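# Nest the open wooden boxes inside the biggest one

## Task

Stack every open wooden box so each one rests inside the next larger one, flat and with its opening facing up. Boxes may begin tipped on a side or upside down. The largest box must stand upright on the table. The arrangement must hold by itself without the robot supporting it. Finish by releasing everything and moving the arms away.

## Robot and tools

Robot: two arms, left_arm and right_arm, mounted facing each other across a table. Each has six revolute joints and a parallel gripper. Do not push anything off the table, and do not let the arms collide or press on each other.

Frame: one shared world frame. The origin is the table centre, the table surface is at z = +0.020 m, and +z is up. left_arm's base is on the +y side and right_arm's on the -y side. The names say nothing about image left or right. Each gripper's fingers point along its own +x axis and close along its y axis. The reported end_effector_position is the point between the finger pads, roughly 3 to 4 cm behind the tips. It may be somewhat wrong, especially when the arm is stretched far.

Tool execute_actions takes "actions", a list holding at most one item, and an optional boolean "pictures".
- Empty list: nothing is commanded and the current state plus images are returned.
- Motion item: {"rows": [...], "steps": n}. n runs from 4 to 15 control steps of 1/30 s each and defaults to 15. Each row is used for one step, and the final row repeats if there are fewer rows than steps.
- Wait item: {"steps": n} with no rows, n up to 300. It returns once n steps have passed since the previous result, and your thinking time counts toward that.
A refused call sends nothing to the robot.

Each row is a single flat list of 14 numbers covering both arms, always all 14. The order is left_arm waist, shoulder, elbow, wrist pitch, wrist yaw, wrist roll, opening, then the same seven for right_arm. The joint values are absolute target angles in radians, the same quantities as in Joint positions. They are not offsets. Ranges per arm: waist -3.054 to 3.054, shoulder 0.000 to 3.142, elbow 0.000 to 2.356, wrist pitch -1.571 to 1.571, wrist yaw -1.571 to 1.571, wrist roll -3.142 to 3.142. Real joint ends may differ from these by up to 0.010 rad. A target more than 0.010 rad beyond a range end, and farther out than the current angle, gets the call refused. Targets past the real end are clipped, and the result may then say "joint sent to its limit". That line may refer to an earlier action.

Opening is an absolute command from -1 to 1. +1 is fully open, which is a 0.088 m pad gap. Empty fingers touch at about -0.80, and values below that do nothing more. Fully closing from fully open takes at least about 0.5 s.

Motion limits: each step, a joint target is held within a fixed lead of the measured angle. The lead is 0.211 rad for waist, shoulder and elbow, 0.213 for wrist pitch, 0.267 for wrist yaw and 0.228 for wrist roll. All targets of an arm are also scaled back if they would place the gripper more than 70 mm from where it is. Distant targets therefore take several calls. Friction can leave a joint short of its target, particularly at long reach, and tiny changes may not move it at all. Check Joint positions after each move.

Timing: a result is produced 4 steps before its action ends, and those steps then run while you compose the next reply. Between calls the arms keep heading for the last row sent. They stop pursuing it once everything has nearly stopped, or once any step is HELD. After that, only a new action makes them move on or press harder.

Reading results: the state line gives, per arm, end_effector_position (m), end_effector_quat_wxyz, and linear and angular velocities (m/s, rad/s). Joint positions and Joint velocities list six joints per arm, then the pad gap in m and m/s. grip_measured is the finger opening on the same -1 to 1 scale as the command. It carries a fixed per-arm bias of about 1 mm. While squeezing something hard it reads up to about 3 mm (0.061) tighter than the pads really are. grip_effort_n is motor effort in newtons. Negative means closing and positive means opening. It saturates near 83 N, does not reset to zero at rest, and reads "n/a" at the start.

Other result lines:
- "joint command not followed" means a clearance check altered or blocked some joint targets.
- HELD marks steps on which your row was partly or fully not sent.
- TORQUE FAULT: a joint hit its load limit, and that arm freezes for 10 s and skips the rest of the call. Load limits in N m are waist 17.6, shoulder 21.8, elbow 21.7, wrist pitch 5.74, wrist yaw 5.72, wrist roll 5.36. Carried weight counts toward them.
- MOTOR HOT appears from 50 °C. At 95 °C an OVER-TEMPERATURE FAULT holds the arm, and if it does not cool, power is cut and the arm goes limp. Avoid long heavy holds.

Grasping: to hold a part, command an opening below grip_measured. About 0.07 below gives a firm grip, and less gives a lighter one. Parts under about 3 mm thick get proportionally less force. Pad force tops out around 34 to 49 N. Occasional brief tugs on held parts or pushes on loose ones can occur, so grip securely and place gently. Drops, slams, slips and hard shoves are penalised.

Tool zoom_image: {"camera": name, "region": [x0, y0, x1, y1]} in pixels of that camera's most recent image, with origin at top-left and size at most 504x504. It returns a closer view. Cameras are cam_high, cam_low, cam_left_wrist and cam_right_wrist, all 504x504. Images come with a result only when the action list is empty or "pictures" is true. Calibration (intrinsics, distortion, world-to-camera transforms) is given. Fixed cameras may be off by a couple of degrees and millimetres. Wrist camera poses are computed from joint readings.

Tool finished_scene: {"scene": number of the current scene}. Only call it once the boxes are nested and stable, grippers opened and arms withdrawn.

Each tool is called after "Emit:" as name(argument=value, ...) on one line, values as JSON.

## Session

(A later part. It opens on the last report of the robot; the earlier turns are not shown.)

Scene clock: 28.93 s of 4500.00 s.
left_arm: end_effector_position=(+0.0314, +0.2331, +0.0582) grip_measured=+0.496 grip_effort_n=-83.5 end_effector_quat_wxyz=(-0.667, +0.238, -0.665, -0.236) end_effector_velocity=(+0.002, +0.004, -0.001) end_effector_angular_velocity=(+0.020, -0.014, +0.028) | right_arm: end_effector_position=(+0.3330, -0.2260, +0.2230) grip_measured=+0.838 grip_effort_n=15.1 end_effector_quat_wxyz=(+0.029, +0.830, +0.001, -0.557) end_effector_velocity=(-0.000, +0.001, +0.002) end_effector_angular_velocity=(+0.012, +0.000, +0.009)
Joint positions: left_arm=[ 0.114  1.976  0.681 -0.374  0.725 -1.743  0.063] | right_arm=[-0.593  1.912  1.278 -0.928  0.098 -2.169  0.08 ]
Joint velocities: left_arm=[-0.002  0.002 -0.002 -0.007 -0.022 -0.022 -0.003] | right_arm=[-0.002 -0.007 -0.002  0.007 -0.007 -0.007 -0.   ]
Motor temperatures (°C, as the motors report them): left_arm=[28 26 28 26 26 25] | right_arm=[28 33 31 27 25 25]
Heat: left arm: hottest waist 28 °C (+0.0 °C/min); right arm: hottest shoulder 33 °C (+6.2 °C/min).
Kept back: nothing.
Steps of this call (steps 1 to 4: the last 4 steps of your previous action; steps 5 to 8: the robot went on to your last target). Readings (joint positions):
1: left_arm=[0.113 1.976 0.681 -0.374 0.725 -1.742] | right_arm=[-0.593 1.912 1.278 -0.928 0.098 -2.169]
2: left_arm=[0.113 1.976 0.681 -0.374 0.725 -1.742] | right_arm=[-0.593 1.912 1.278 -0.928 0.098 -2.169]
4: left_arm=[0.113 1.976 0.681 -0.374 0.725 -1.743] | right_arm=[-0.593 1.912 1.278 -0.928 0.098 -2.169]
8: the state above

Emit:
execute_actions(actions=[{"rows":[[0.19,1.92,0.74,-0.56,0.715,-1.64,0.43,-0.593,1.912,1.278,-0.928,0.098,-2.169,0.84],[0.19,1.92,0.74,-0.56,0.715,-1.64,0.43,-0.593,1.912,1.278,-0.928,0.098,-2.169,0.84],[0.19,1.92,0.74,-0.56,0.715,-1.64,0.43,-0.593,1.912,1.278,-0.928,0.098,-2.169,0.84],[0.27,1.87,0.8,-0.74,0.7,-1.54,0.43,-0.593,1.912,1.278,-0.928,0.098,-2.169,0.84],[0.27,1.87,0.8,-0.74,0.7,-1.54,0.43,-0.593,1.912,1.278,-0.928,0.098,-2.169,0.84],[0.27,1.87,0.8,-0.74,0.7,-1.54,0.43,-0.593,1.912,1.278,-0.928,0.098,-2.169,0.84],[0.348,1.8,0.854,-0.9,0.68,-1.44,0.43,-0.593,1.912,1.278,-0.928,0.098,-2.169,0.84]],"steps":15}])

Emit:
execute_actions(actions=[{"rows":[[0.3,1.8,0.854,-0.3,0.4,-1.3,0.43,-0.593,1.912,1.278,-0.928,0.098,-2.169,0.84]],"steps":15}])

Emit:
execute_actions(actions=[{"rows":[[0.2,1.95,0.85,0.4,0.0,-1.15,0.43,-0.593,1.912,1.278,-0.928,0.098,-2.169,0.84]],"steps":15}])

Emit:
execute_actions(actions=[{"rows":[[0.05,2.2,0.92,0.8,-0.4,-0.97,0.43,-0.593,1.912,1.278,-0.928,0.098,-2.169,0.84]],"steps":15}])

Emit:
execute_actions(actions=[{"rows":[[-0.014,2.45,0.97,0.9,-0.473,-0.938,0.43,-0.593,1.912,1.278,-0.928,0.098,-2.169,0.84]],"steps":15}])

Emit:
execute_actions(actions=[{"steps":15}], pictures=true)

Scene clock: 29.80 s of 4500.00 s.
left_arm: end_effector_position=(+0.0337, +0.2279, +0.1358) grip_measured=+0.495 grip_effort_n=-83.5 end_effector_quat_wxyz=(-0.672, +0.242, -0.664, -0.222) end_effector_velocity=(-0.024, -0.010, +0.170) end_effector_angular_velocity=(-0.110, -0.080, -0.017) | right_arm: end_effector_position=(+0.3330, -0.2260, +0.2230) grip_measured=+0.838 grip_effort_n=15.1 end_effector_quat_wxyz=(+0.029, +0.830, +0.001, -0.557) end_effector_velocity=(-0.002, -0.005, -0.000) end_effector_angular_velocity=(-0.009, +0.018, -0.018)
Joint positions: left_arm=[ 0.314  1.834  0.827 -0.797  0.693 -1.491  0.063] | right_arm=[-0.593  1.912  1.278 -0.928  0.098 -2.169  0.08 ]
Joint velocities: left_arm=[ 0.359 -0.379  0.276 -0.769 -0.066  0.359 -0.   ] | right_arm=[-0.007 -0.002 -0.002 -0.022 -0.007  0.007  0.   ]
Motor temperatures (°C, as the motors report them): left_arm=[28 26 28 26 26 25] | right_arm=[28 33 31 27 25 25]
Heat: left arm: hottest waist 28 °C (+0.0 °C/min); right arm: hottest shoulder 33 °C (+6.0 °C/min).
Steps of this call (steps 1 to 15: the robot went on to your last target; steps 16 to 26: the first 11 steps of this action). Readings (joint positions):
16: left_arm=[0.116 1.974 0.686 -0.390 0.725 -1.733] | right_arm=[-0.593 1.912 1.278 -0.928 0.098 -2.169]
17: left_arm=[0.126 1.970 0.696 -0.436 0.725 -1.712] | right_arm=[-0.593 1.912 1.278 -0.928 0.098 -2.169]
19: left_arm=[0.156 1.953 0.713 -0.502 0.723 -1.672] | right_arm=[-0.593 1.912 1.278 -0.928 0.098 -2.169]
23: left_arm=[0.252 1.888 0.782 -0.682 0.703 -1.551] | right_arm=[-0.593 1.912 1.278 -0.928 0.098 -2.169]
26: the state above

Scene clock: 30.30 s of 4500.00 s.
left_arm: end_effector_position=(+0.1051, +0.1793, +0.1633) grip_measured=+0.495 grip_effort_n=-83.5 end_effector_quat_wxyz=(-0.831, +0.160, -0.533, -0.009) end_effector_velocity=(+0.084, -0.153, +0.074) end_effector_angular_velocity=(-0.391, -0.573, -0.592) | right_arm: end_effector_position=(+0.3330, -0.2260, +0.2230) grip_measured=+0.838 grip_effort_n=14.7 end_effector_quat_wxyz=(+0.029, +0.830, +0.001, -0.557) end_effector_velocity=(-0.001, -0.002, -0.000) end_effector_angular_velocity=(-0.004, +0.010, +0.004)
Joint positions: left_arm=[ 0.302  1.81   0.846 -0.404  0.421 -1.311  0.063] | right_arm=[-0.593  1.912  1.278 -0.928  0.098 -2.169  0.08 ]
Joint velocities: left_arm=[-0.012  0.002  0.056  0.813 -0.125  0.081 -0.   ] | right_arm=[-0.002 -0.002 -0.002 -0.007 -0.007 -0.007 -0.   ]
Motor temperatures (°C, as the motors report them): left_arm=[28 26 28 26 26 25] | right_arm=[28 33 31 27 25 25]
Heat: left arm: hottest waist 28 °C (+0.0 °C/min); right arm: hottest shoulder 33 °C (+5.9 °C/min).
Steps of this call (steps 1 to 4: the last 4 steps of your previous action; steps 5 to 15: the first 11 steps of this action). Readings (joint positions):
5: left_arm=[0.333 1.815 0.841 -0.859 0.664 -1.441] | right_arm=[-0.593 1.912 1.278 -0.928 0.098 -2.169]
6: left_arm=[0.325 1.813 0.839 -0.808 0.594 -1.406] | right_arm=[-0.593 1.912 1.278 -0.928 0.098 -2.169]
8: left_arm=[0.314 1.813 0.842 -0.707 0.511 -1.361] | right_arm=[-0.593 1.912 1.278 -0.928 0.098 -2.169]
12: left_arm=[0.304 1.810 0.845 -0.526 0.441 -1.322] | right_arm=[-0.593 1.912 1.278 -0.928 0.098 -2.169]
15: the state above

Scene clock: 30.80 s of 4500.00 s.
left_arm: end_effector_position=(+0.1698, +0.1130, +0.1863) grip_measured=+0.495 grip_effort_n=-83.5 end_effector_quat_wxyz=(+0.937, -0.083, +0.304, -0.150) end_effector_velocity=(+0.027, -0.226, +0.177) end_effector_angular_velocity=(-0.749, -0.816, -0.767) | right_arm: end_effector_position=(+0.3330, -0.2260, +0.2230) grip_measured=+0.838 grip_effort_n=15.1 end_effector_quat_wxyz=(+0.029, +0.830, +0.001, -0.557) end_effector_velocity=(-0.002, +0.002, -0.001) end_effector_angular_velocity=(+0.015, +0.015, +0.010)
Joint positions: left_arm=[ 0.203  1.937  0.848  0.146  0.035 -1.161  0.063] | right_arm=[-0.593  1.912  1.278 -0.928  0.098 -2.169  0.08 ]
Joint velocities: left_arm=[-0.017 -0.002 -0.007  1.326 -0.256  0.051 -0.   ] | right_arm=[-0.002 -0.002 -0.002  0.007 -0.022 -0.007 -0.   ]
Motor temperatures (°C, as the motors report them): left_arm=[28 26 28 26 26 25] | right_arm=[28 33 31 27 25 25]
Heat: left arm: hottest waist 28 °C (+0.0 °C/min); right arm: hottest shoulder 33 °C (+5.8 °C/min).
Steps of this call (steps 1 to 4: the last 4 steps of your previous action; steps 5 to 15: the first 11 steps of this action). Readings (joint positions):
5: left_arm=[0.296 1.818 0.849 -0.317 0.385 -1.290] | right_arm=[-0.593 1.912 1.278 -0.928 0.098 -2.169]
6: left_arm=[0.279 1.836 0.849 -0.264 0.317 -1.255] | right_arm=[-0.593 1.912 1.278 -0.928 0.098 -2.169]
8: left_arm=[0.241 1.884 0.854 -0.166 0.207 -1.211] | right_arm=[-0.593 1.912 1.278 -0.928 0.098 -2.169]
12: left_arm=[0.206 1.932 0.848 0.007 0.073 -1.173] | right_arm=[-0.593 1.912 1.278 -0.928 0.098 -2.169]
15: the state above

Scene clock: 31.30 s of 4500.00 s.
left_arm: end_effector_position=(+0.1881, +0.0406, +0.1948) grip_measured=+0.495 grip_effort_n=-83.5 end_effector_quat_wxyz=(+0.961, -0.050, +0.061, -0.266) end_effector_velocity=(-0.023, -0.078, +0.125) end_effector_angular_velocity=(-0.463, -0.405, -0.212) | right_arm: end_effector_position=(+0.3330, -0.2260, +0.2230) grip_measured=+0.838 grip_effort_n=15.6 end_effector_quat_wxyz=(+0.029, +0.830, +0.001, -0.557) end_effector_velocity=(-0.000, +0.001, +0.002) end_effector_angular_velocity=(+0.023, -0.001, -0.018)
Joint positions: left_arm=[ 0.049  2.182  0.907  0.738 -0.364 -0.983  0.063] | right_arm=[-0.593  1.912  1.278 -0.928  0.098 -2.169  0.08 ]
Joint velocities: left_arm=[ 0.007 -0.002  0.076  0.52  -0.286  0.051  0.   ] | right_arm=[-0.002 -0.007 -0.002  0.007 -0.007  0.022  0.   ]
Motor temperatures (°C, as the motors report them): left_arm=[28 27 28 26 26 25] | right_arm=[28 33 31 27 25 25]
Heat: left arm: hottest waist 28 °C (+0.0 °C/min); right arm: hottest shoulder 33 °C (+5.8 °C/min).
Steps of this call (steps 1 to 4: the last 4 steps of your previous action; steps 5 to 15: the first 11 steps of this action). Readings (joint positions):
5: left_arm=[0.194 1.954 0.852 0.340 -0.017 -1.134] | right_arm=[-0.593 1.912 1.278 -0.928 0.098 -2.169]
6: left_arm=[0.173 1.987 0.867 0.396 -0.089 -1.093] | right_arm=[-0.593 1.912 1.278 -0.928 0.098 -2.169]
8: left_arm=[0.119 2.071 0.902 0.489 -0.193 -1.041] | right_arm=[-0.593 1.912 1.278 -0.928 0.098 -2.169]
12: left_arm=[0.052 2.170 0.905 0.653 -0.322 -0.996] | right_arm=[-0.593 1.912 1.278 -0.928 0.098 -2.169]
15: the state above

Scene clock: 31.80 s of 4500.00 s.
left_arm: end_effector_position=(+0.2200, +0.0566, +0.1281) grip_measured=+0.495 grip_effort_n=-83.5 end_effector_quat_wxyz=(+0.969, -0.005, +0.043, -0.243) end_effector_velocity=(-0.006, -0.017, +0.025) end_effector_angular_velocity=(-0.108, -0.083, -0.052) | right_arm: end_effector_position=(+0.3330, -0.2260, +0.2230) grip_measured=+0.838 grip_effort_n=14.7 end_effector_quat_wxyz=(+0.029, +0.830, +0.001, -0.557) end_effector_velocity=(+0.000, -0.003, +0.000) end_effector_angular_velocity=(-0.017, -0.002, +0.015)
Joint positions: left_arm=[-0.018  2.438  0.959  0.888 -0.462 -0.943  0.063] | right_arm=[-0.593  1.912  1.278 -0.928  0.098 -2.169  0.08 ]
Joint velocities: left_arm=[-0.002 -0.002  0.007  0.125 -0.066  0.007 -0.   ] | right_arm=[-0.002 -0.002 -0.002 -0.007  0.007 -0.022 -0.   ]
Motor temperatures (°C, as the motors report them): left_arm=[28 27 28 26 26 25] | right_arm=[28 33 31 27 25 25]
Heat: left arm: hottest waist 28 °C (+0.0 °C/min); right arm: hottest shoulder 33 °C (+5.7 °C/min).
Steps of this call (steps 1 to 4: the last 4 steps of your previous action; steps 5 to 15: the first 11 steps of this action). Readings (joint positions):
5: left_arm=[0.046 2.201 0.919 0.795 -0.398 -0.972] | right_arm=[-0.593 1.912 1.278 -0.928 0.098 -2.169]
6: left_arm=[0.040 2.235 0.932 0.834 -0.422 -0.964] | right_arm=[-0.593 1.912 1.278 -0.928 0.098 -2.169]
8: left_arm=[0.018 2.310 0.962 0.859 -0.435 -0.954] | right_arm=[-0.593 1.912 1.278 -0.928 0.098 -2.169]
12: left_arm=[-0.015 2.418 0.959 0.872 -0.453 -0.946] | right_arm=[-0.593 1.912 1.278 -0.928 0.098 -2.169]
15: the state above

Scene clock: 32.30 s of 4500.00 s.
left_arm: end_effector_position=(+0.2199, +0.0536, +0.1304) grip_measured=+0.495 grip_effort_n=-83.5 end_effector_quat_wxyz=(+0.968, -0.009, +0.038, -0.246) end_effector_velocity=(+0.003, +0.006, -0.002) end_effector_angular_velocity=(-0.006, +0.002, +0.031) | right_arm: end_effector_position=(+0.3330, -0.2260, +0.2230) grip_measured=+0.838 grip_effort_n=14.2 end_effector_quat_wxyz=(+0.029, +0.830, +0.001, -0.557) end_effector_velocity=(-0.005, -0.003, -0.002) end_effector_angular_velocity=(-0.009, +0.030, +0.003)
Joint positions: left_arm=[-0.018  2.44   0.965  0.897 -0.467 -0.941  0.063] | right_arm=[-0.593  1.912  1.278 -0.928  0.098 -2.169  0.08 ]
Joint velocities: left_arm=[-0.002  0.002 -0.002 -0.022 -0.022 -0.022  0.   ] | right_arm=[-0.002 -0.002 -0.002 -0.022 -0.022 -0.007 -0.   ]
Motor temperatures (°C, as the motors report them): left_arm=[28 27 28 26 26 25] | right_arm=[28 33 31 27 25 25]
Heat: left arm: hottest waist 28 °C (+0.0 °C/min); right arm: hottest shoulder 33 °C (+5.6 °C/min).
Kept back: nothing.
Steps of this call (steps 1 to 4: the last 4 steps of your previous action; steps 5 to 15: the robot went on to your last target). Readings (joint positions):
1: left_arm=[-0.018 2.438 0.959 0.892 -0.464 -0.943] | right_arm=[-0.593 1.912 1.278 -0.928 0.098 -2.169]
2: left_arm=[-0.018 2.438 0.962 0.895 -0.465 -0.942] | right_arm=[-0.593 1.912 1.278 -0.928 0.098 -2.169]
4: left_arm=[-0.018 2.438 0.965 0.896 -0.465 -0.942] | right_arm=[-0.593 1.912 1.278 -0.928 0.098 -2.169]
8: left_arm=[-0.018 2.439 0.965 0.896 -0.466 -0.941] | right_arm=[-0.593 1.912 1.278 -0.928 0.098 -2.169]
15: the state above
All arms were judged still, so your last target was given up. Only a new action makes them travel on or press farther. Fingers that are still opening or closing keep moving.
camera_calibration (this result's frames):
cam_left_wrist: T_world_to_cam=[[-0.453475, -0.891265, 0.00253976, 0.163454], [-0.353439, 0.177212, -0.918519, 0.221745], [0.818194, -0.417423, -0.395369, -0.0315928], [0, 0, 0, 1]] pos_world=[0.178345, 0.0931973, 0.190771]
cam_right_wrist: T_world_to_cam=[[-0.0665906, 0.994948, -0.0751252, 0.27809], [0.776346, 0.0989619, 0.622489, -0.343704], [0.626779, -0.0168713, -0.779014, 0.0434989], [0, 0, 0, 1]] pos_world=[0.258087, -0.241937, 0.26873]

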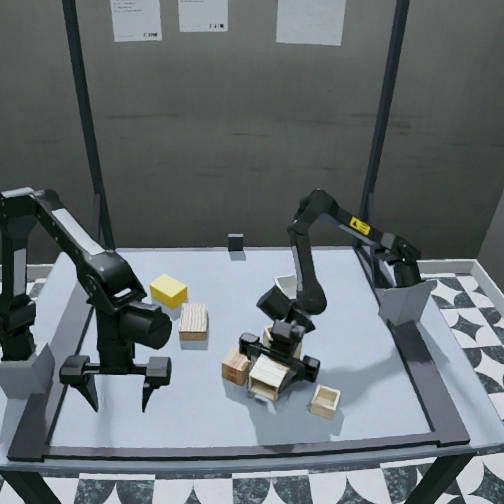

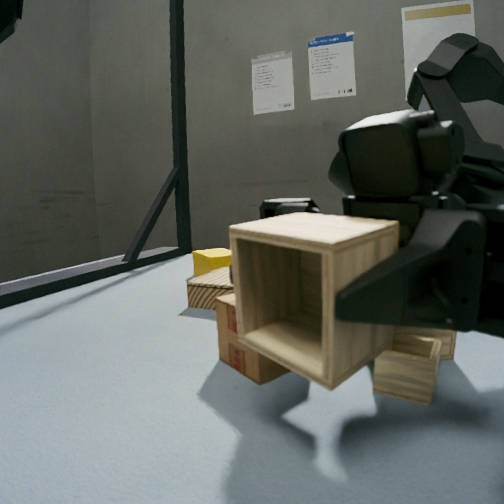

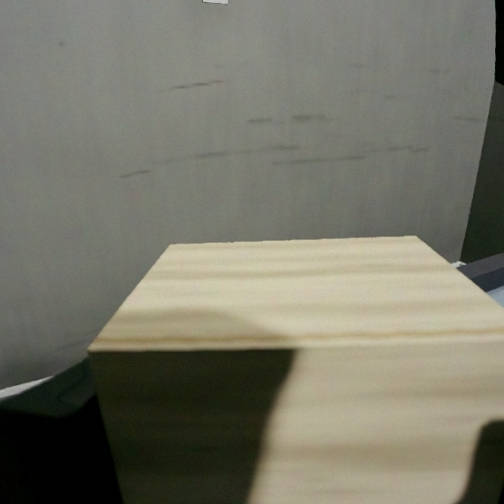

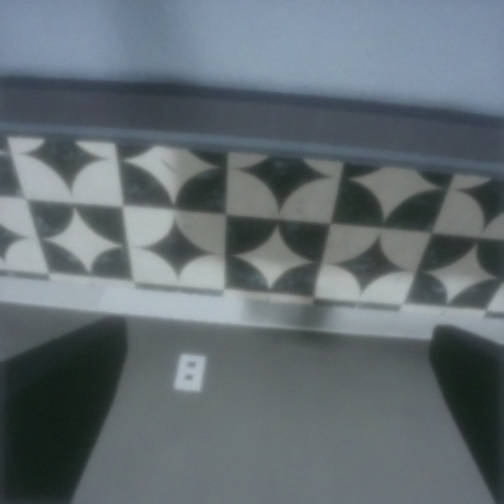

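Emit:
execute_actions(actions=[{"rows":[[-0.014,2.5,0.97,0.9,-0.473,-0.938,0.43,-0.593,1.912,1.278,-0.928,0.098,-2.169,0.84],[-0.014,2.5,0.97,0.9,-0.473,-0.938,0.43,-0.593,1.912,1.278,-0.928,0.098,-2.169,0.84],[-0.014,2.5,0.97,0.9,-0.473,-0.938,0.43,-0.593,1.912,1.278,-0.928,0.098,-2.169,0.84],[-0.014,2.5,0.97,0.9,-0.473,-0.938,0.43,-0.593,1.912,1.278,-0.928,0.098,-2.169,0.84],[-0.014,2.57,0.97,0.9,-0.473,-0.938,0.43,-0.593,1.912,1.278,-0.928,0.098,-2.169,0.84]],"steps":15}])

Emit:
execute_actions(actions=[{"steps":8}], pictures=true)

Scene clock: 33.13 s of 4500.00 s.
left_arm: end_effector_position=(+0.2455, +0.0814, +0.1088) grip_measured=+0.495 grip_effort_n=-83.5 end_effector_quat_wxyz=(+0.977, +0.002, +0.047, -0.210) end_effector_velocity=(+0.046, +0.055, -0.016) end_effector_angular_velocity=(+0.046, +0.009, +0.166) | right_arm: end_effector_position=(+0.3330, -0.2260, +0.2230) grip_measured=+0.838 grip_effort_n=15.1 end_effector_quat_wxyz=(+0.029, +0.830, +0.001, -0.557) end_effector_velocity=(+0.000, -0.004, -0.003) end_effector_angular_velocity=(-0.014, +0.002, -0.015)
Joint positions: left_arm=[ 0.001  2.536  0.972  0.909 -0.48  -0.952  0.063] | right_arm=[-0.593  1.912  1.278 -0.928  0.098 -2.169  0.08 ]
Joint velocities: left_arm=[ 0.071  0.11  -0.002 -0.037 -0.022 -0.007 -0.   ] | right_arm=[-0.002  0.002 -0.007 -0.007  0.007  0.007 -0.   ]
Motor temperatures (°C, as the motors report them): left_arm=[29 27 28 26 26 25] | right_arm=[28 33 31 27 25 25]
Heat: left arm: hottest waist 29 °C (+1.8 °C/min); right arm: hottest shoulder 33 °C (+5.4 °C/min).
Steps of this call (steps 1 to 14: nothing new was sent; steps 15 to 25: the first 11 steps of this action). Readings (joint positions):
15: left_arm=[-0.018 2.444 0.966 0.898 -0.467 -0.941] | right_arm=[-0.593 1.912 1.278 -0.928 0.098 -2.169]
16: left_arm=[-0.018 2.451 0.967 0.902 -0.468 -0.941] | right_arm=[-0.593 1.912 1.278 -0.928 0.098 -2.169]
18: left_arm=[-0.018 2.466 0.970 0.902 -0.468 -0.941] | right_arm=[-0.593 1.912 1.278 -0.928 0.098 -2.169]
22: left_arm=[-0.011 2.520 0.972 0.910 -0.479 -0.955] | right_arm=[-0.593 1.912 1.278 -0.928 0.098 -2.169]
25: the state above

Scene clock: 33.40 s of 4500.00 s.
left_arm: end_effector_position=(+0.2500, +0.0870, +0.1064) grip_measured=+0.495 grip_effort_n=-83.5 end_effector_quat_wxyz=(+0.978, +0.005, +0.047, -0.202) end_effector_velocity=(+0.005, +0.012, -0.016) end_effector_angular_velocity=(+0.079, +0.008, +0.024) | right_arm: end_effector_position=(+0.3330, -0.2260, +0.2230) grip_measured=+0.838 grip_effort_n=15.1 end_effector_quat_wxyz=(+0.029, +0.830, +0.001, -0.557) end_effector_velocity=(-0.003, -0.001, -0.001) end_effector_angular_velocity=(-0.006, +0.010, +0.009)
Joint positions: left_arm=[ 0.007  2.549  0.972  0.907 -0.483 -0.951  0.063] | right_arm=[-0.593  1.912  1.278 -0.928  0.098 -2.169  0.08 ]
Joint velocities: left_arm=[-0.007  0.032 -0.002 -0.022  0.007  0.037 -0.   ] | right_arm=[ 0.002 -0.002 -0.002 -0.007 -0.007 -0.007 -0.   ]
Motor temperatures (°C, as the motors report them): left_arm=[29 27 28 26 26 25] | right_arm=[28 33 31 27 25 25]
Heat: left arm: hottest waist 29 °C (+1.8 °C/min); right arm: hottest shoulder 33 °C (+5.4 °C/min).
Kept back: nothing.
Steps of this call (steps 1 to 4: the last 4 steps of your previous action; steps 5 to 8: the robot went on to your last target). Readings (joint positions):
1: left_arm=[0.003 2.539 0.972 0.909 -0.480 -0.952] | right_arm=[-0.593 1.912 1.278 -0.928 0.098 -2.169]
2: left_arm=[0.005 2.542 0.972 0.909 -0.480 -0.952] | right_arm=[-0.593 1.912 1.278 -0.928 0.098 -2.169]
4: left_arm=[0.006 2.545 0.972 0.908 -0.482 -0.952] | right_arm=[-0.593 1.912 1.278 -0.928 0.098 -2.169]
8: the state above
camera_calibration (this result's frames):
cam_left_wrist: T_world_to_cam=[[-0.371754, -0.928008, -0.024499, 0.192502], [-0.378841, 0.175748, -0.908621, 0.2099], [0.847513, -0.328502, -0.416903, -0.0644591], [0, 0, 0, 1]] pos_world=[0.205712, 0.120579, 0.168562]
cam_right_wrist: T_world_to_cam=[[-0.0665906, 0.994948, -0.0751252, 0.27809], [0.776346, 0.0989619, 0.622489, -0.343704], [0.626779, -0.0168713, -0.779014, 0.0434989], [0, 0, 0, 1]] pos_world=[0.258087, -0.241937, 0.26873]

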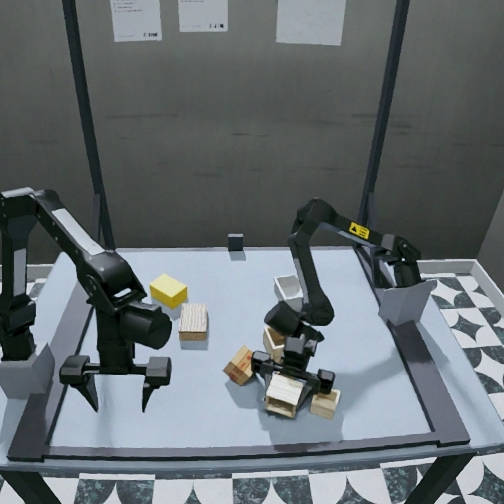

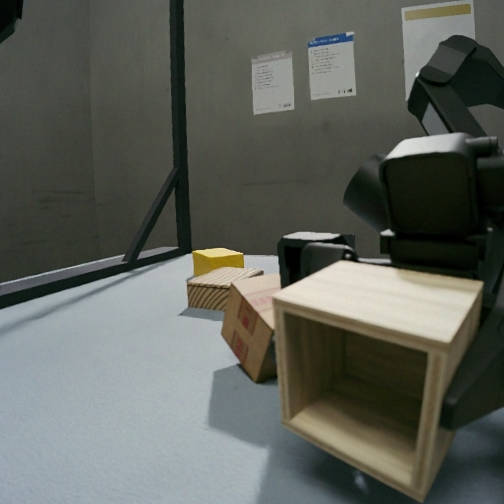

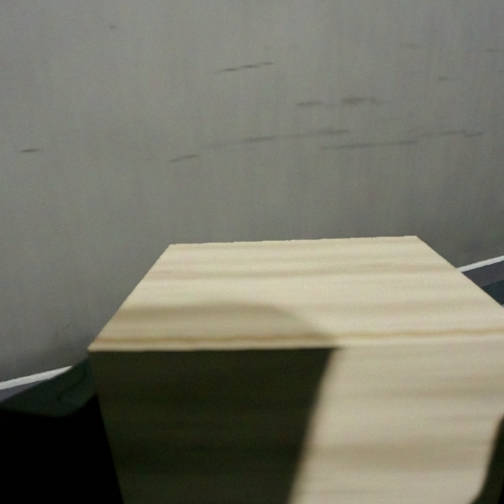

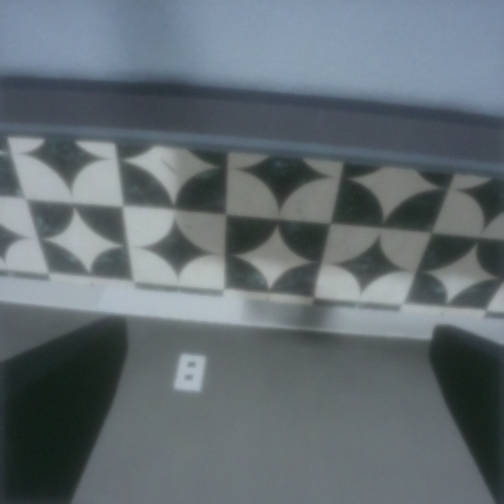

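Emit:
execute_actions(actions=[{"rows":[[0.007,2.44,0.97,0.9,-0.48,-0.95,0.43,-0.593,1.912,1.278,-0.928,0.098,-2.169,0.84],[0.007,2.44,0.97,0.9,-0.48,-0.95,0.43,-0.593,1.912,1.278,-0.928,0.098,-2.169,0.84],[0.007,2.44,0.97,0.9,-0.48,-0.95,0.43,-0.593,1.912,1.278,-0.928,0.098,-2.169,0.84],[0.007,2.44,0.97,0.9,-0.48,-0.95,0.43,-0.593,1.912,1.278,-0.928,0.098,-2.169,0.84],[0.007,2.44,0.97,0.9,-0.48,-0.95,0.43,-0.593,1.912,1.278,-0.928,0.098,-2.169,0.84],[0.007,2.44,0.97,0.9,-0.48,-0.95,0.43,-0.593,1.912,1.278,-0.928,0.098,-2.169,0.84],[0.17,2.46,1.025,0.85,-0.163,-0.884,0.43,-0.593,1.912,1.278,-0.928,0.098,-2.169,0.84]],"steps":15}])

Emit:
execute_actions(actions=[{"rows":[[0.17,2.46,1.025,0.85,-0.163,-0.884,0.43,-0.593,1.912,1.278,-0.928,0.098,-2.169,0.84],[0.17,2.46,1.025,0.85,-0.163,-0.884,0.43,-0.593,1.912,1.278,-0.928,0.098,-2.169,0.84],[0.17,2.46,1.025,0.85,-0.163,-0.884,0.43,-0.593,1.912,1.278,-0.928,0.098,-2.169,0.84],[0.17,2.46,1.025,0.85,-0.163,-0.884,0.43,-0.593,1.912,1.278,-0.928,0.098,-2.169,0.84],[0.17,2.46,1.025,0.85,-0.163,-0.884,0.43,-0.593,1.912,1.278,-0.928,0.098,-2.169,0.84],[0.17,2.46,1.025,0.85,-0.163,-0.884,0.43,-0.593,1.912,1.278,-0.928,0.098,-2.169,0.84],[0.17,2.46,1.025,0.85,-0.163,-0.884,0.43,-0.593,1.912,1.278,-0.928,0.098,-2.169,0.84],[0.17,2.58,1.025,0.89,-0.163,-0.884,0.43,-0.593,1.912,1.278,-0.928,0.098,-2.169,0.84]],"steps":15}])

Emit:
execute_actions(actions=[{"steps":10}], pictures=true)

Scene clock: 34.63 s of 4500.00 s.
left_arm: end_effector_position=(+0.2532, +0.0568, +0.1437) grip_measured=+0.495 grip_effort_n=-83.5 end_effector_quat_wxyz=(+0.961, -0.009, +0.090, -0.262) end_effector_velocity=(+0.193, +0.099, +0.178) end_effector_angular_velocity=(-0.146, +0.211, +0.152) | right_arm: end_effector_position=(+0.3330, -0.2260, +0.2230) grip_measured=+0.838 grip_effort_n=15.1 end_effector_quat_wxyz=(+0.029, +0.830, +0.001, -0.557) end_effector_velocity=(+0.000, +0.001, +0.000) end_effector_angular_velocity=(+0.008, +0.003, +0.008)
Joint positions: left_arm=[ 0.109  2.467  1.011  0.867 -0.261 -0.905  0.063] | right_arm=[-0.593  1.912  1.278 -0.928  0.098 -2.169  0.08 ]
Joint velocities: left_arm=[ 0.759 -0.007  0.085 -0.139  0.637  0.139 -0.   ] | right_arm=[-0.002 -0.002 -0.002  0.007 -0.007 -0.007 -0.   ]
Motor temperatures (°C, as the motors report them): left_arm=[29 27 28 26 26 25] | right_arm=[28 33 31 27 25 25]
Heat: left arm: hottest waist 29 °C (+1.7 °C/min); right arm: hottest shoulder 33 °C (+5.2 °C/min).
Steps of this call (steps 1 to 26: the robot went on to your last target; steps 27 to 37: the first 11 steps of this action). Readings (joint positions):
27: left_arm=[-0.009 2.554 0.972 0.898 -0.472 -0.941] | right_arm=[-0.593 1.912 1.278 -0.928 0.098 -2.169]
28: left_arm=[-0.009 2.543 0.969 0.893 -0.472 -0.941] | right_arm=[-0.593 1.912 1.278 -0.928 0.098 -2.169]
30: left_arm=[-0.007 2.515 0.966 0.893 -0.472 -0.943] | right_arm=[-0.593 1.912 1.278 -0.928 0.098 -2.169]
34: left_arm=[0.025 2.467 0.984 0.887 -0.376 -0.928] | right_arm=[-0.593 1.912 1.278 -0.928 0.098 -2.169]
37: the state above

Scene clock: 35.13 s of 4500.00 s.
left_arm: end_effector_position=(+0.2824, +0.0611, +0.1778) grip_measured=+0.495 grip_effort_n=-83.5 end_effector_quat_wxyz=(+0.960, -0.039, +0.076, -0.267) end_effector_velocity=(+0.088, +0.113, -0.167) end_effector_angular_velocity=(+0.246, +0.212, +0.272) | right_arm: end_effector_position=(+0.3330, -0.2260, +0.2230) grip_measured=+0.838 grip_effort_n=14.7 end_effector_quat_wxyz=(+0.029, +0.830, +0.001, -0.557) end_effector_velocity=(-0.001, +0.002, -0.000) end_effector_angular_velocity=(+0.006, +0.003, +0.012)
Joint positions: left_arm=[ 0.214  2.489  1.056  0.897 -0.194 -0.887  0.063] | right_arm=[-0.593  1.912  1.278 -0.928  0.098 -2.169  0.08 ]
Joint velocities: left_arm=[-0.007  0.418 -0.002 -0.007  0.007 -0.022  0.   ] | right_arm=[ 0.002 -0.002 -0.002  0.007 -0.007 -0.007  0.   ]
Motor temperatures (°C, as the motors report them): left_arm=[29 27 28 26 26 25] | right_arm=[28 33 31 27 25 25]
Heat: left arm: hottest waist 29 °C (+1.7 °C/min); right arm: hottest shoulder 33 °C (+5.1 °C/min).
Steps of this call (steps 1 to 4: the last 4 steps of your previous action; steps 5 to 15: the first 11 steps of this action). Readings (joint positions):
5: left_arm=[0.169 2.467 1.014 0.853 -0.192 -0.892] | right_arm=[-0.593 1.912 1.278 -0.928 0.098 -2.169]
6: left_arm=[0.169 2.467 1.014 0.853 -0.188 -0.891] | right_arm=[-0.593 1.912 1.278 -0.928 0.098 -2.169]
8: left_arm=[0.173 2.466 1.021 0.859 -0.189 -0.889] | right_arm=[-0.593 1.912 1.278 -0.928 0.098 -2.169]
12: left_arm=[0.206 2.453 1.043 0.874 -0.194 -0.888] | right_arm=[-0.593 1.912 1.278 -0.928 0.098 -2.169]
15: the state above

Scene clock: 35.47 s of 4500.00 s.
left_arm: end_effector_position=(+0.2815, +0.0868, +0.1126) grip_measured=+0.495 grip_effort_n=-83.5 end_effector_quat_wxyz=(+0.959, +0.009, +0.138, -0.247) end_effector_velocity=(+0.002, -0.013, +0.024) end_effector_angular_velocity=(-0.085, -0.063, -0.060) | right_arm: end_effector_position=(+0.3330, -0.2260, +0.2230) grip_measured=+0.838 grip_effort_n=14.7 end_effector_quat_wxyz=(+0.029, +0.830, +0.001, -0.557) end_effector_velocity=(-0.003, -0.004, -0.001) end_effector_angular_velocity=(-0.016, +0.018, +0.000)
Joint positions: left_arm=[ 0.158  2.578  1.021  0.886 -0.162 -0.887  0.063] | right_arm=[-0.593  1.912  1.278 -0.928  0.098 -2.169  0.08 ]
Joint velocities: left_arm=[ 0.022  0.002 -0.002  0.125 -0.007  0.007 -0.   ] | right_arm=[-0.002 -0.002 -0.002 -0.022 -0.007 -0.007 -0.   ]
Motor temperatures (°C, as the motors report them): left_arm=[29 27 28 26 26 25] | right_arm=[28 33 31 27 25 25]
Heat: left arm: hottest waist 29 °C (+1.7 °C/min); right arm: hottest shoulder 33 °C (+5.1 °C/min).
Kept back: nothing.
Steps of this call (steps 1 to 4: the last 4 steps of your previous action; steps 5 to 10: the robot went on to your last target). Readings (joint positions):
1: left_arm=[0.214 2.503 1.055 0.897 -0.194 -0.887] | right_arm=[-0.593 1.912 1.278 -0.928 0.098 -2.169]
2: left_arm=[0.213 2.519 1.052 0.897 -0.194 -0.887] | right_arm=[-0.593 1.912 1.278 -0.928 0.098 -2.169]
4: left_arm=[0.200 2.544 1.039 0.884 -0.170 -0.887] | right_arm=[-0.593 1.912 1.278 -0.928 0.098 -2.169]
8: left_arm=[0.160 2.578 1.021 0.880 -0.162 -0.887] | right_arm=[-0.593 1.912 1.278 -0.928 0.098 -2.169]
10: the state above
camera_calibration (this result's frames):
cam_left_wrist: T_world_to_cam=[[-0.46003, -0.8878, 0.0135586, 0.221318], [-0.512542, 0.253052, -0.820528, 0.248445], [0.725033, -0.384417, -0.571446, -0.0319513], [0, 0, 0, 1]] pos_world=[0.252317, 0.121334, 0.182597]
cam_right_wrist: T_world_to_cam=[[-0.0665906, 0.994948, -0.0751252, 0.27809], [0.776346, 0.0989619, 0.622489, -0.343704], [0.626779, -0.0168713, -0.779014, 0.0434989], [0, 0, 0, 1]] pos_world=[0.258087, -0.241937, 0.26873]

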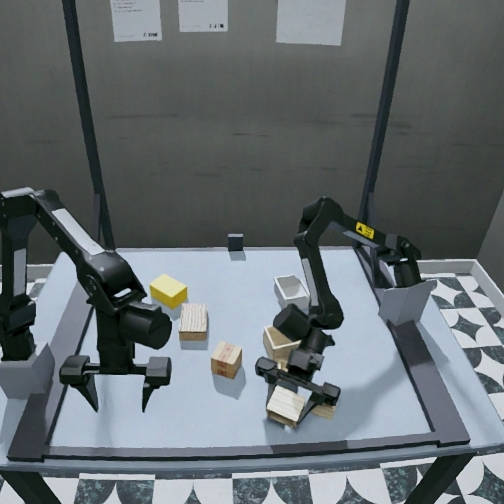

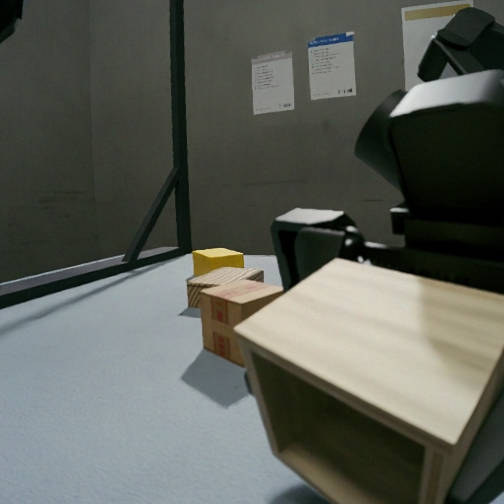

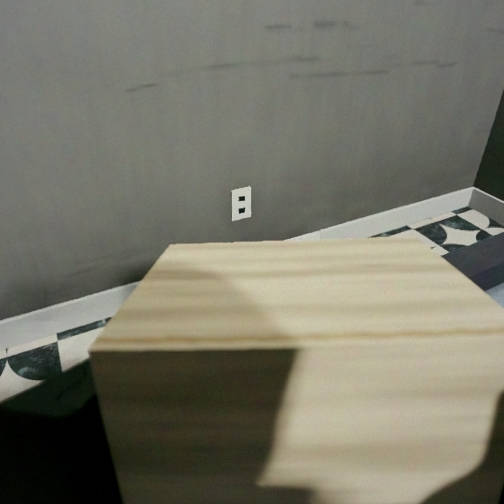

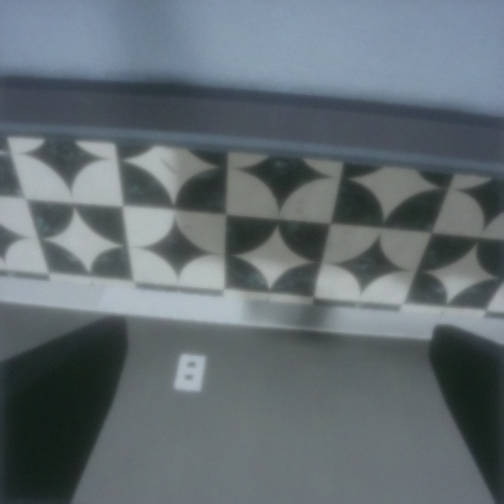

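Emit:
execute_actions(actions=[{"rows":[[0.07,2.58,1.025,0.89,-0.25,-0.9,0.43,-0.593,1.912,1.278,-0.928,0.098,-2.169,0.84],[0.07,2.58,1.025,0.89,-0.25,-0.9,0.43,-0.593,1.912,1.278,-0.928,0.098,-2.169,0.84],[0.07,2.58,1.025,0.89,-0.25,-0.9,0.43,-0.593,1.912,1.278,-0.928,0.098,-2.169,0.84],[0.07,2.58,1.025,0.89,-0.25,-0.9,0.43,-0.593,1.912,1.278,-0.928,0.098,-2.169,0.84],[0.07,2.58,1.025,0.89,-0.25,-0.9,0.43,-0.593,1.912,1.278,-0.928,0.098,-2.169,0.84],[0.07,2.58,1.025,0.89,-0.25,-0.9,0.43,-0.593,1.912,1.278,-0.928,0.098,-2.169,0.84],[0.07,2.63,1.025,0.9,-0.25,-0.9,0.43,-0.593,1.912,1.278,-0.928,0.098,-2.169,0.84]],"steps":15}])

Emit:
execute_actions(actions=[{"steps":10}], pictures=true)

Scene clock: 36.13 s of 4500.00 s.
left_arm: end_effector_position=(+0.2640, +0.0768, +0.0896) grip_measured=+0.495 grip_effort_n=-83.5 end_effector_quat_wxyz=(+0.960, +0.031, +0.123, -0.251) end_effector_velocity=(+0.037, +0.039, -0.002) end_effector_angular_velocity=(-0.009, -0.027, +0.126) | right_arm: end_effector_position=(+0.3330, -0.2260, +0.2230) grip_measured=+0.838 grip_effort_n=14.7 end_effector_quat_wxyz=(+0.029, +0.830, +0.001, -0.557) end_effector_velocity=(-0.002, -0.003, +0.001) end_effector_angular_velocity=(-0.027, +0.003, +0.017)
Joint positions: left_arm=[ 0.069  2.597  1.025  0.899 -0.245 -0.891  0.063] | right_arm=[-0.593  1.912  1.278 -0.928  0.098 -2.169  0.08 ]
Joint velocities: left_arm=[ 0.061  0.081  0.002  0.007 -0.051 -0.007  0.   ] | right_arm=[ 0.002 -0.002  0.002 -0.022  0.007 -0.022 -0.   ]
Motor temperatures (°C, as the motors report them): left_arm=[29 27 28 26 26 25] | right_arm=[28 33 31 27 25 25]
Heat: left arm: hottest waist 29 °C (+1.7 °C/min); right arm: hottest shoulder 33 °C (+5.0 °C/min).
Steps of this call (steps 1 to 9: the robot went on to your last target; steps 10 to 20: the first 11 steps of this action). Readings (joint positions):
10: left_arm=[0.162 2.578 1.023 0.888 -0.171 -0.887] | right_arm=[-0.593 1.912 1.278 -0.928 0.098 -2.169]
11: left_arm=[0.151 2.578 1.023 0.888 -0.193 -0.888] | right_arm=[-0.593 1.912 1.278 -0.928 0.098 -2.169]
13: left_arm=[0.119 2.578 1.023 0.888 -0.213 -0.891] | right_arm=[-0.593 1.912 1.278 -0.928 0.098 -2.169]
17: left_arm=[0.069 2.585 1.023 0.894 -0.230 -0.894] | right_arm=[-0.593 1.912 1.278 -0.928 0.098 -2.169]
20: the state above

Scene clock: 36.47 s of 4500.00 s.
left_arm: end_effector_position=(+0.2680, +0.0809, +0.0895) grip_measured=+0.495 grip_effort_n=-83.5 end_effector_quat_wxyz=(+0.962, +0.030, +0.121, -0.244) end_effector_velocity=(+0.002, +0.002, +0.000) end_effector_angular_velocity=(-0.005, -0.010, +0.018) | right_arm: end_effector_position=(+0.3330, -0.2260, +0.2230) grip_measured=+0.838 grip_effort_n=14.7 end_effector_quat_wxyz=(+0.029, +0.830, +0.001, -0.557) end_effector_velocity=(-0.000, -0.003, +0.000) end_effector_angular_velocity=(-0.003, +0.010, -0.001)
Joint positions: left_arm=[ 0.075  2.607  1.026  0.903 -0.252 -0.891  0.063] | right_arm=[-0.593  1.912  1.278 -0.928  0.098 -2.169  0.08 ]
Joint velocities: left_arm=[-0.002  0.002  0.002 -0.007 -0.022 -0.007 -0.   ] | right_arm=[-0.007 -0.002 -0.002 -0.007 -0.007 -0.007 -0.   ]
Motor temperatures (°C, as the motors report them): left_arm=[29 27 28 26 26 25] | right_arm=[28 33 31 27 25 25]
Heat: left arm: hottest waist 29 °C (+1.6 °C/min); right arm: hottest shoulder 33 °C (+4.9 °C/min).
Kept back: nothing.
Steps of this call (steps 1 to 4: the last 4 steps of your previous action; steps 5 to 10: the robot went on to your last target). Readings (joint positions):
1: left_arm=[0.071 2.600 1.026 0.900 -0.247 -0.891] | right_arm=[-0.593 1.912 1.278 -0.928 0.098 -2.169]
2: left_arm=[0.073 2.602 1.026 0.901 -0.248 -0.891] | right_arm=[-0.593 1.912 1.278 -0.928 0.098 -2.169]
4: left_arm=[0.075 2.605 1.026 0.901 -0.250 -0.891] | right_arm=[-0.593 1.912 1.278 -0.928 0.098 -2.169]
8: left_arm=[0.075 2.607 1.026 0.903 -0.252 -0.891] | right_arm=[-0.593 1.912 1.278 -0.928 0.098 -2.169]
10: the state above
camera_calibration (this result's frames):
cam_left_wrist: T_world_to_cam=[[-0.459551, -0.8874, -0.0365225, 0.214514], [-0.476372, 0.280984, -0.833137, 0.213321], [0.749589, -0.365471, -0.551859, -0.0475125], [0, 0, 0, 1]] pos_world=[0.235815, 0.113055, 0.15934]
cam_right_wrist: T_world_to_cam=[[-0.0665906, 0.994948, -0.0751252, 0.27809], [0.776346, 0.0989619, 0.622489, -0.343704], [0.626779, -0.0168713, -0.779014, 0.0434989], [0, 0, 0, 1]] pos_world=[0.258087, -0.241937, 0.26873]

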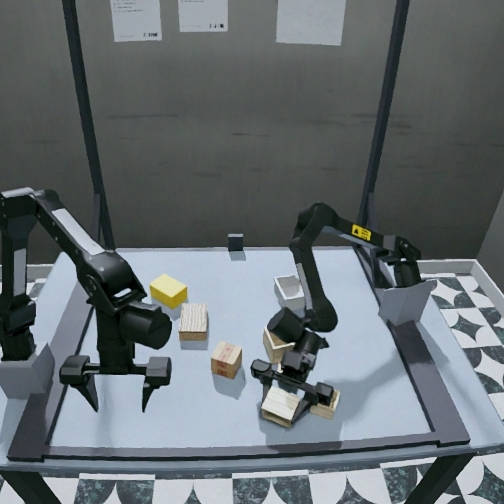

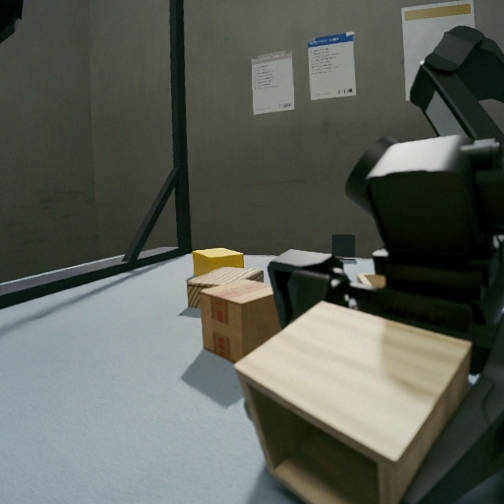

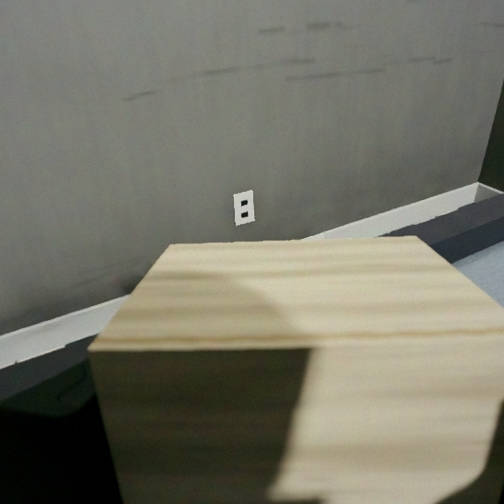

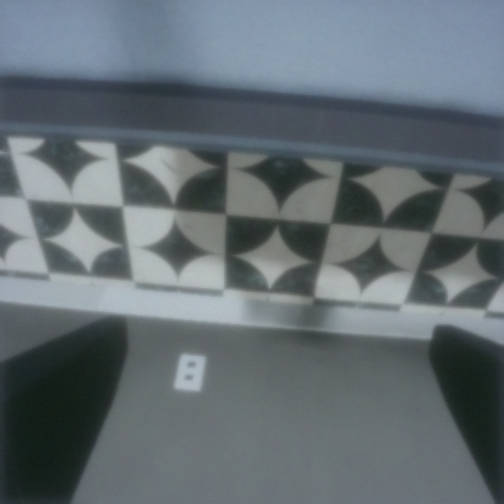

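Emit:
execute_actions(actions=[{"rows":[[0.075,2.595,1.025,0.8,-0.25,-0.89,0.43,-0.593,1.912,1.278,-0.928,0.098,-2.169,0.84]],"steps":15}])

Emit:
execute_actions(actions=[{"rows":[[0.075,2.595,1.025,0.8,-0.25,-0.89,0.65,-0.593,1.912,1.278,-0.928,0.098,-2.169,0.84],[0.075,2.595,1.025,0.8,-0.25,-0.89,0.65,-0.593,1.912,1.278,-0.928,0.098,-2.169,0.84],[0.075,2.595,1.025,0.8,-0.25,-0.89,0.65,-0.593,1.912,1.278,-0.928,0.098,-2.169,0.84],[0.075,2.595,1.025,0.8,-0.25,-0.89,0.65,-0.593,1.912,1.278,-0.928,0.098,-2.169,0.84],[0.075,2.595,1.025,0.8,-0.25,-0.89,0.65,-0.593,1.912,1.278,-0.928,0.098,-2.169,0.84],[0.075,2.595,1.025,0.8,-0.25,-0.89,1,-0.593,1.912,1.278,-0.928,0.098,-2.169,0.84]],"steps":15}], pictures=true)

Scene clock: 37.13 s of 4500.00 s.
left_arm: end_effector_position=(+0.2715, +0.0900, +0.0855) grip_measured=+0.495 grip_effort_n=-83.5 end_effector_quat_wxyz=(+0.965, +0.047, +0.136, -0.218) end_effector_velocity=(-0.001, +0.004, -0.001) end_effector_angular_velocity=(+0.031, +0.004, +0.025) | right_arm: end_effector_position=(+0.3330, -0.2260, +0.2230) grip_measured=+0.838 grip_effort_n=15.1 end_effector_quat_wxyz=(+0.029, +0.830, +0.001, -0.557) end_effector_velocity=(-0.000, -0.004, -0.001) end_effector_angular_velocity=(-0.016, +0.000, +0.000)
Joint positions: left_arm=[ 0.08   2.595  1.032  0.815 -0.254 -0.888  0.063] | right_arm=[-0.593  1.912  1.278 -0.928  0.098 -2.169  0.08 ]
Joint velocities: left_arm=[-0.002 -0.017 -0.002 -0.051 -0.007  0.007 -0.   ] | right_arm=[-0.002 -0.002 -0.007 -0.007  0.007 -0.007 -0.   ]
Motor temperatures (°C, as the motors report them): left_arm=[29 27 28 26 26 25] | right_arm=[28 33 31 27 25 25]
Heat: left arm: hottest waist 29 °C (+1.6 °C/min); right arm: hottest shoulder 33 °C (+4.8 °C/min).
Steps of this call (steps 1 to 9: the robot went on to your last target; steps 10 to 20: the first 11 steps of this action). Readings (joint positions):
10: left_arm=[0.075 2.608 1.027 0.897 -0.253 -0.891] | right_arm=[-0.593 1.912 1.278 -0.928 0.098 -2.169]
11: left_arm=[0.075 2.605 1.029 0.876 -0.254 -0.890] | right_arm=[-0.593 1.912 1.278 -0.928 0.098 -2.169]
13: left_arm=[0.078 2.601 1.032 0.848 -0.254 -0.890] | right_arm=[-0.593 1.912 1.278 -0.928 0.098 -2.169]
17: left_arm=[0.080 2.597 1.032 0.822 -0.254 -0.888] | right_arm=[-0.593 1.912 1.278 -0.928 0.098 -2.169]
20: the state above

Scene clock: 37.63 s of 4500.00 s.
left_arm: end_effector_position=(+0.2717, +0.0907, +0.0853) grip_measured=+0.913 grip_effort_n=17.0 end_effector_quat_wxyz=(+0.966, +0.048, +0.137, -0.216) end_effector_velocity=(+0.002, +0.005, +0.002) end_effector_angular_velocity=(-0.004, -0.011, +0.025) | right_arm: end_effector_position=(+0.3330, -0.2260, +0.2230) grip_measured=+0.838 grip_effort_n=15.1 end_effector_quat_wxyz=(+0.029, +0.830, +0.001, -0.557) end_effector_velocity=(-0.002, -0.001, -0.002) end_effector_angular_velocity=(-0.004, +0.012, -0.006)
Joint positions: left_arm=[ 0.08   2.593  1.032  0.808 -0.254 -0.887  0.084] | right_arm=[-0.593  1.912  1.278 -0.928  0.098 -2.169  0.08 ]
Joint velocities: left_arm=[ 0.002 -0.002 -0.007 -0.007 -0.022 -0.007  0.036] | right_arm=[ 0.002  0.002 -0.002 -0.007 -0.007  0.007 -0.   ]
Motor temperatures (°C, as the motors report them): left_arm=[29 27 28 26 26 25] | right_arm=[28 34 31 27 25 25]
Heat: left arm: hottest waist 29 °C (+1.6 °C/min); right arm: hottest shoulder 34 °C (+6.4 °C/min).
Steps of this call (steps 1 to 4: the last 4 steps of your previous action; steps 5 to 15: the first 11 steps of this action). Readings (joint positions):
5: left_arm=[0.080 2.594 1.032 0.811 -0.254 -0.887] | right_arm=[-0.593 1.912 1.278 -0.928 0.098 -2.169]
6: left_arm=[0.080 2.594 1.032 0.810 -0.254 -0.887] | right_arm=[-0.593 1.912 1.278 -0.928 0.098 -2.169]
8: left_arm=[0.080 2.593 1.032 0.809 -0.254 -0.887] | right_arm=[-0.593 1.912 1.278 -0.928 0.098 -2.169]
12: left_arm=[0.080 2.593 1.032 0.808 -0.254 -0.887] | right_arm=[-0.593 1.912 1.278 -0.928 0.098 -2.169]
15: the state above
camera_calibration (this result's frames):
cam_left_wrist: T_world_to_cam=[[-0.412133, -0.908303, -0.0716318, 0.216769], [-0.508989, 0.294728, -0.808743, 0.214317], [0.755696, -0.29685, -0.583783, -0.0541034], [0, 0, 0, 1]] pos_world=[0.239308, 0.117666, 0.157271]
cam_right_wrist: T_world_to_cam=[[-0.0665906, 0.994948, -0.0751252, 0.27809], [0.776346, 0.0989619, 0.622489, -0.343704], [0.626779, -0.0168713, -0.779014, 0.0434989], [0, 0, 0, 1]] pos_world=[0.258087, -0.241937, 0.26873]

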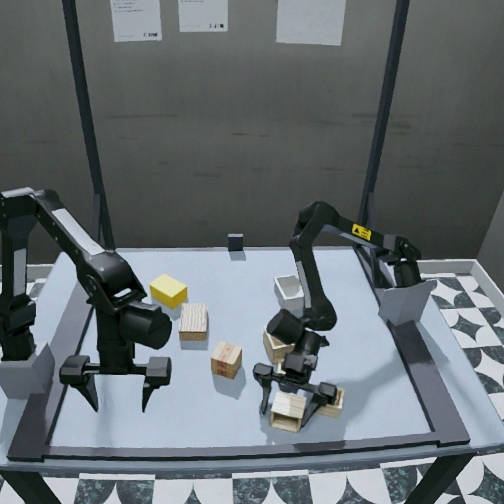

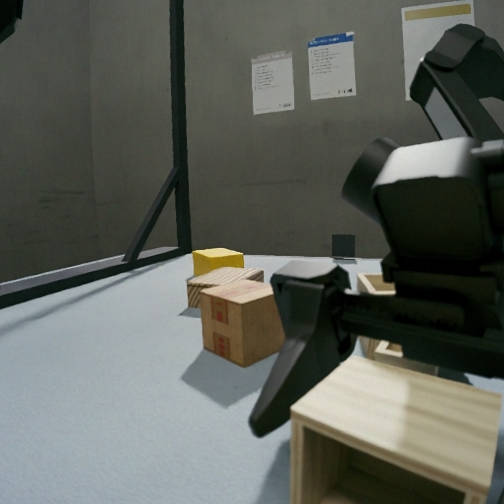

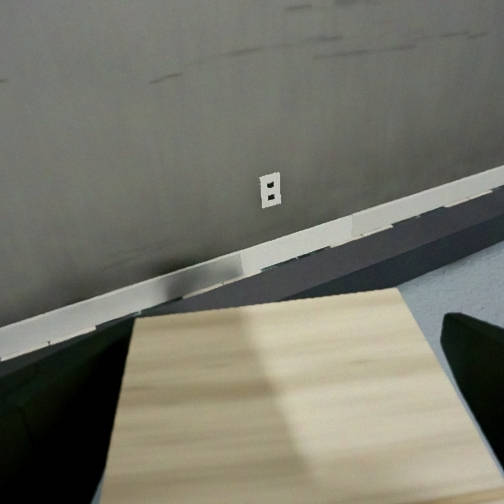

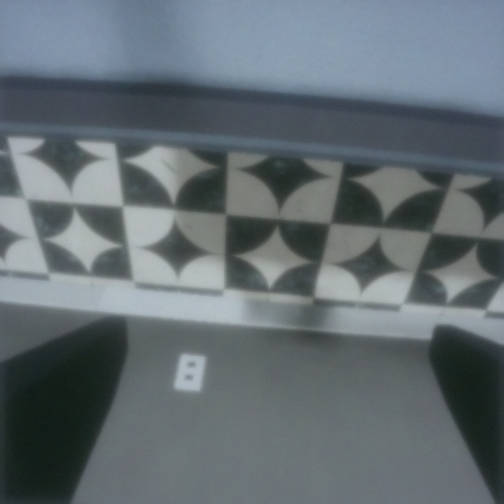

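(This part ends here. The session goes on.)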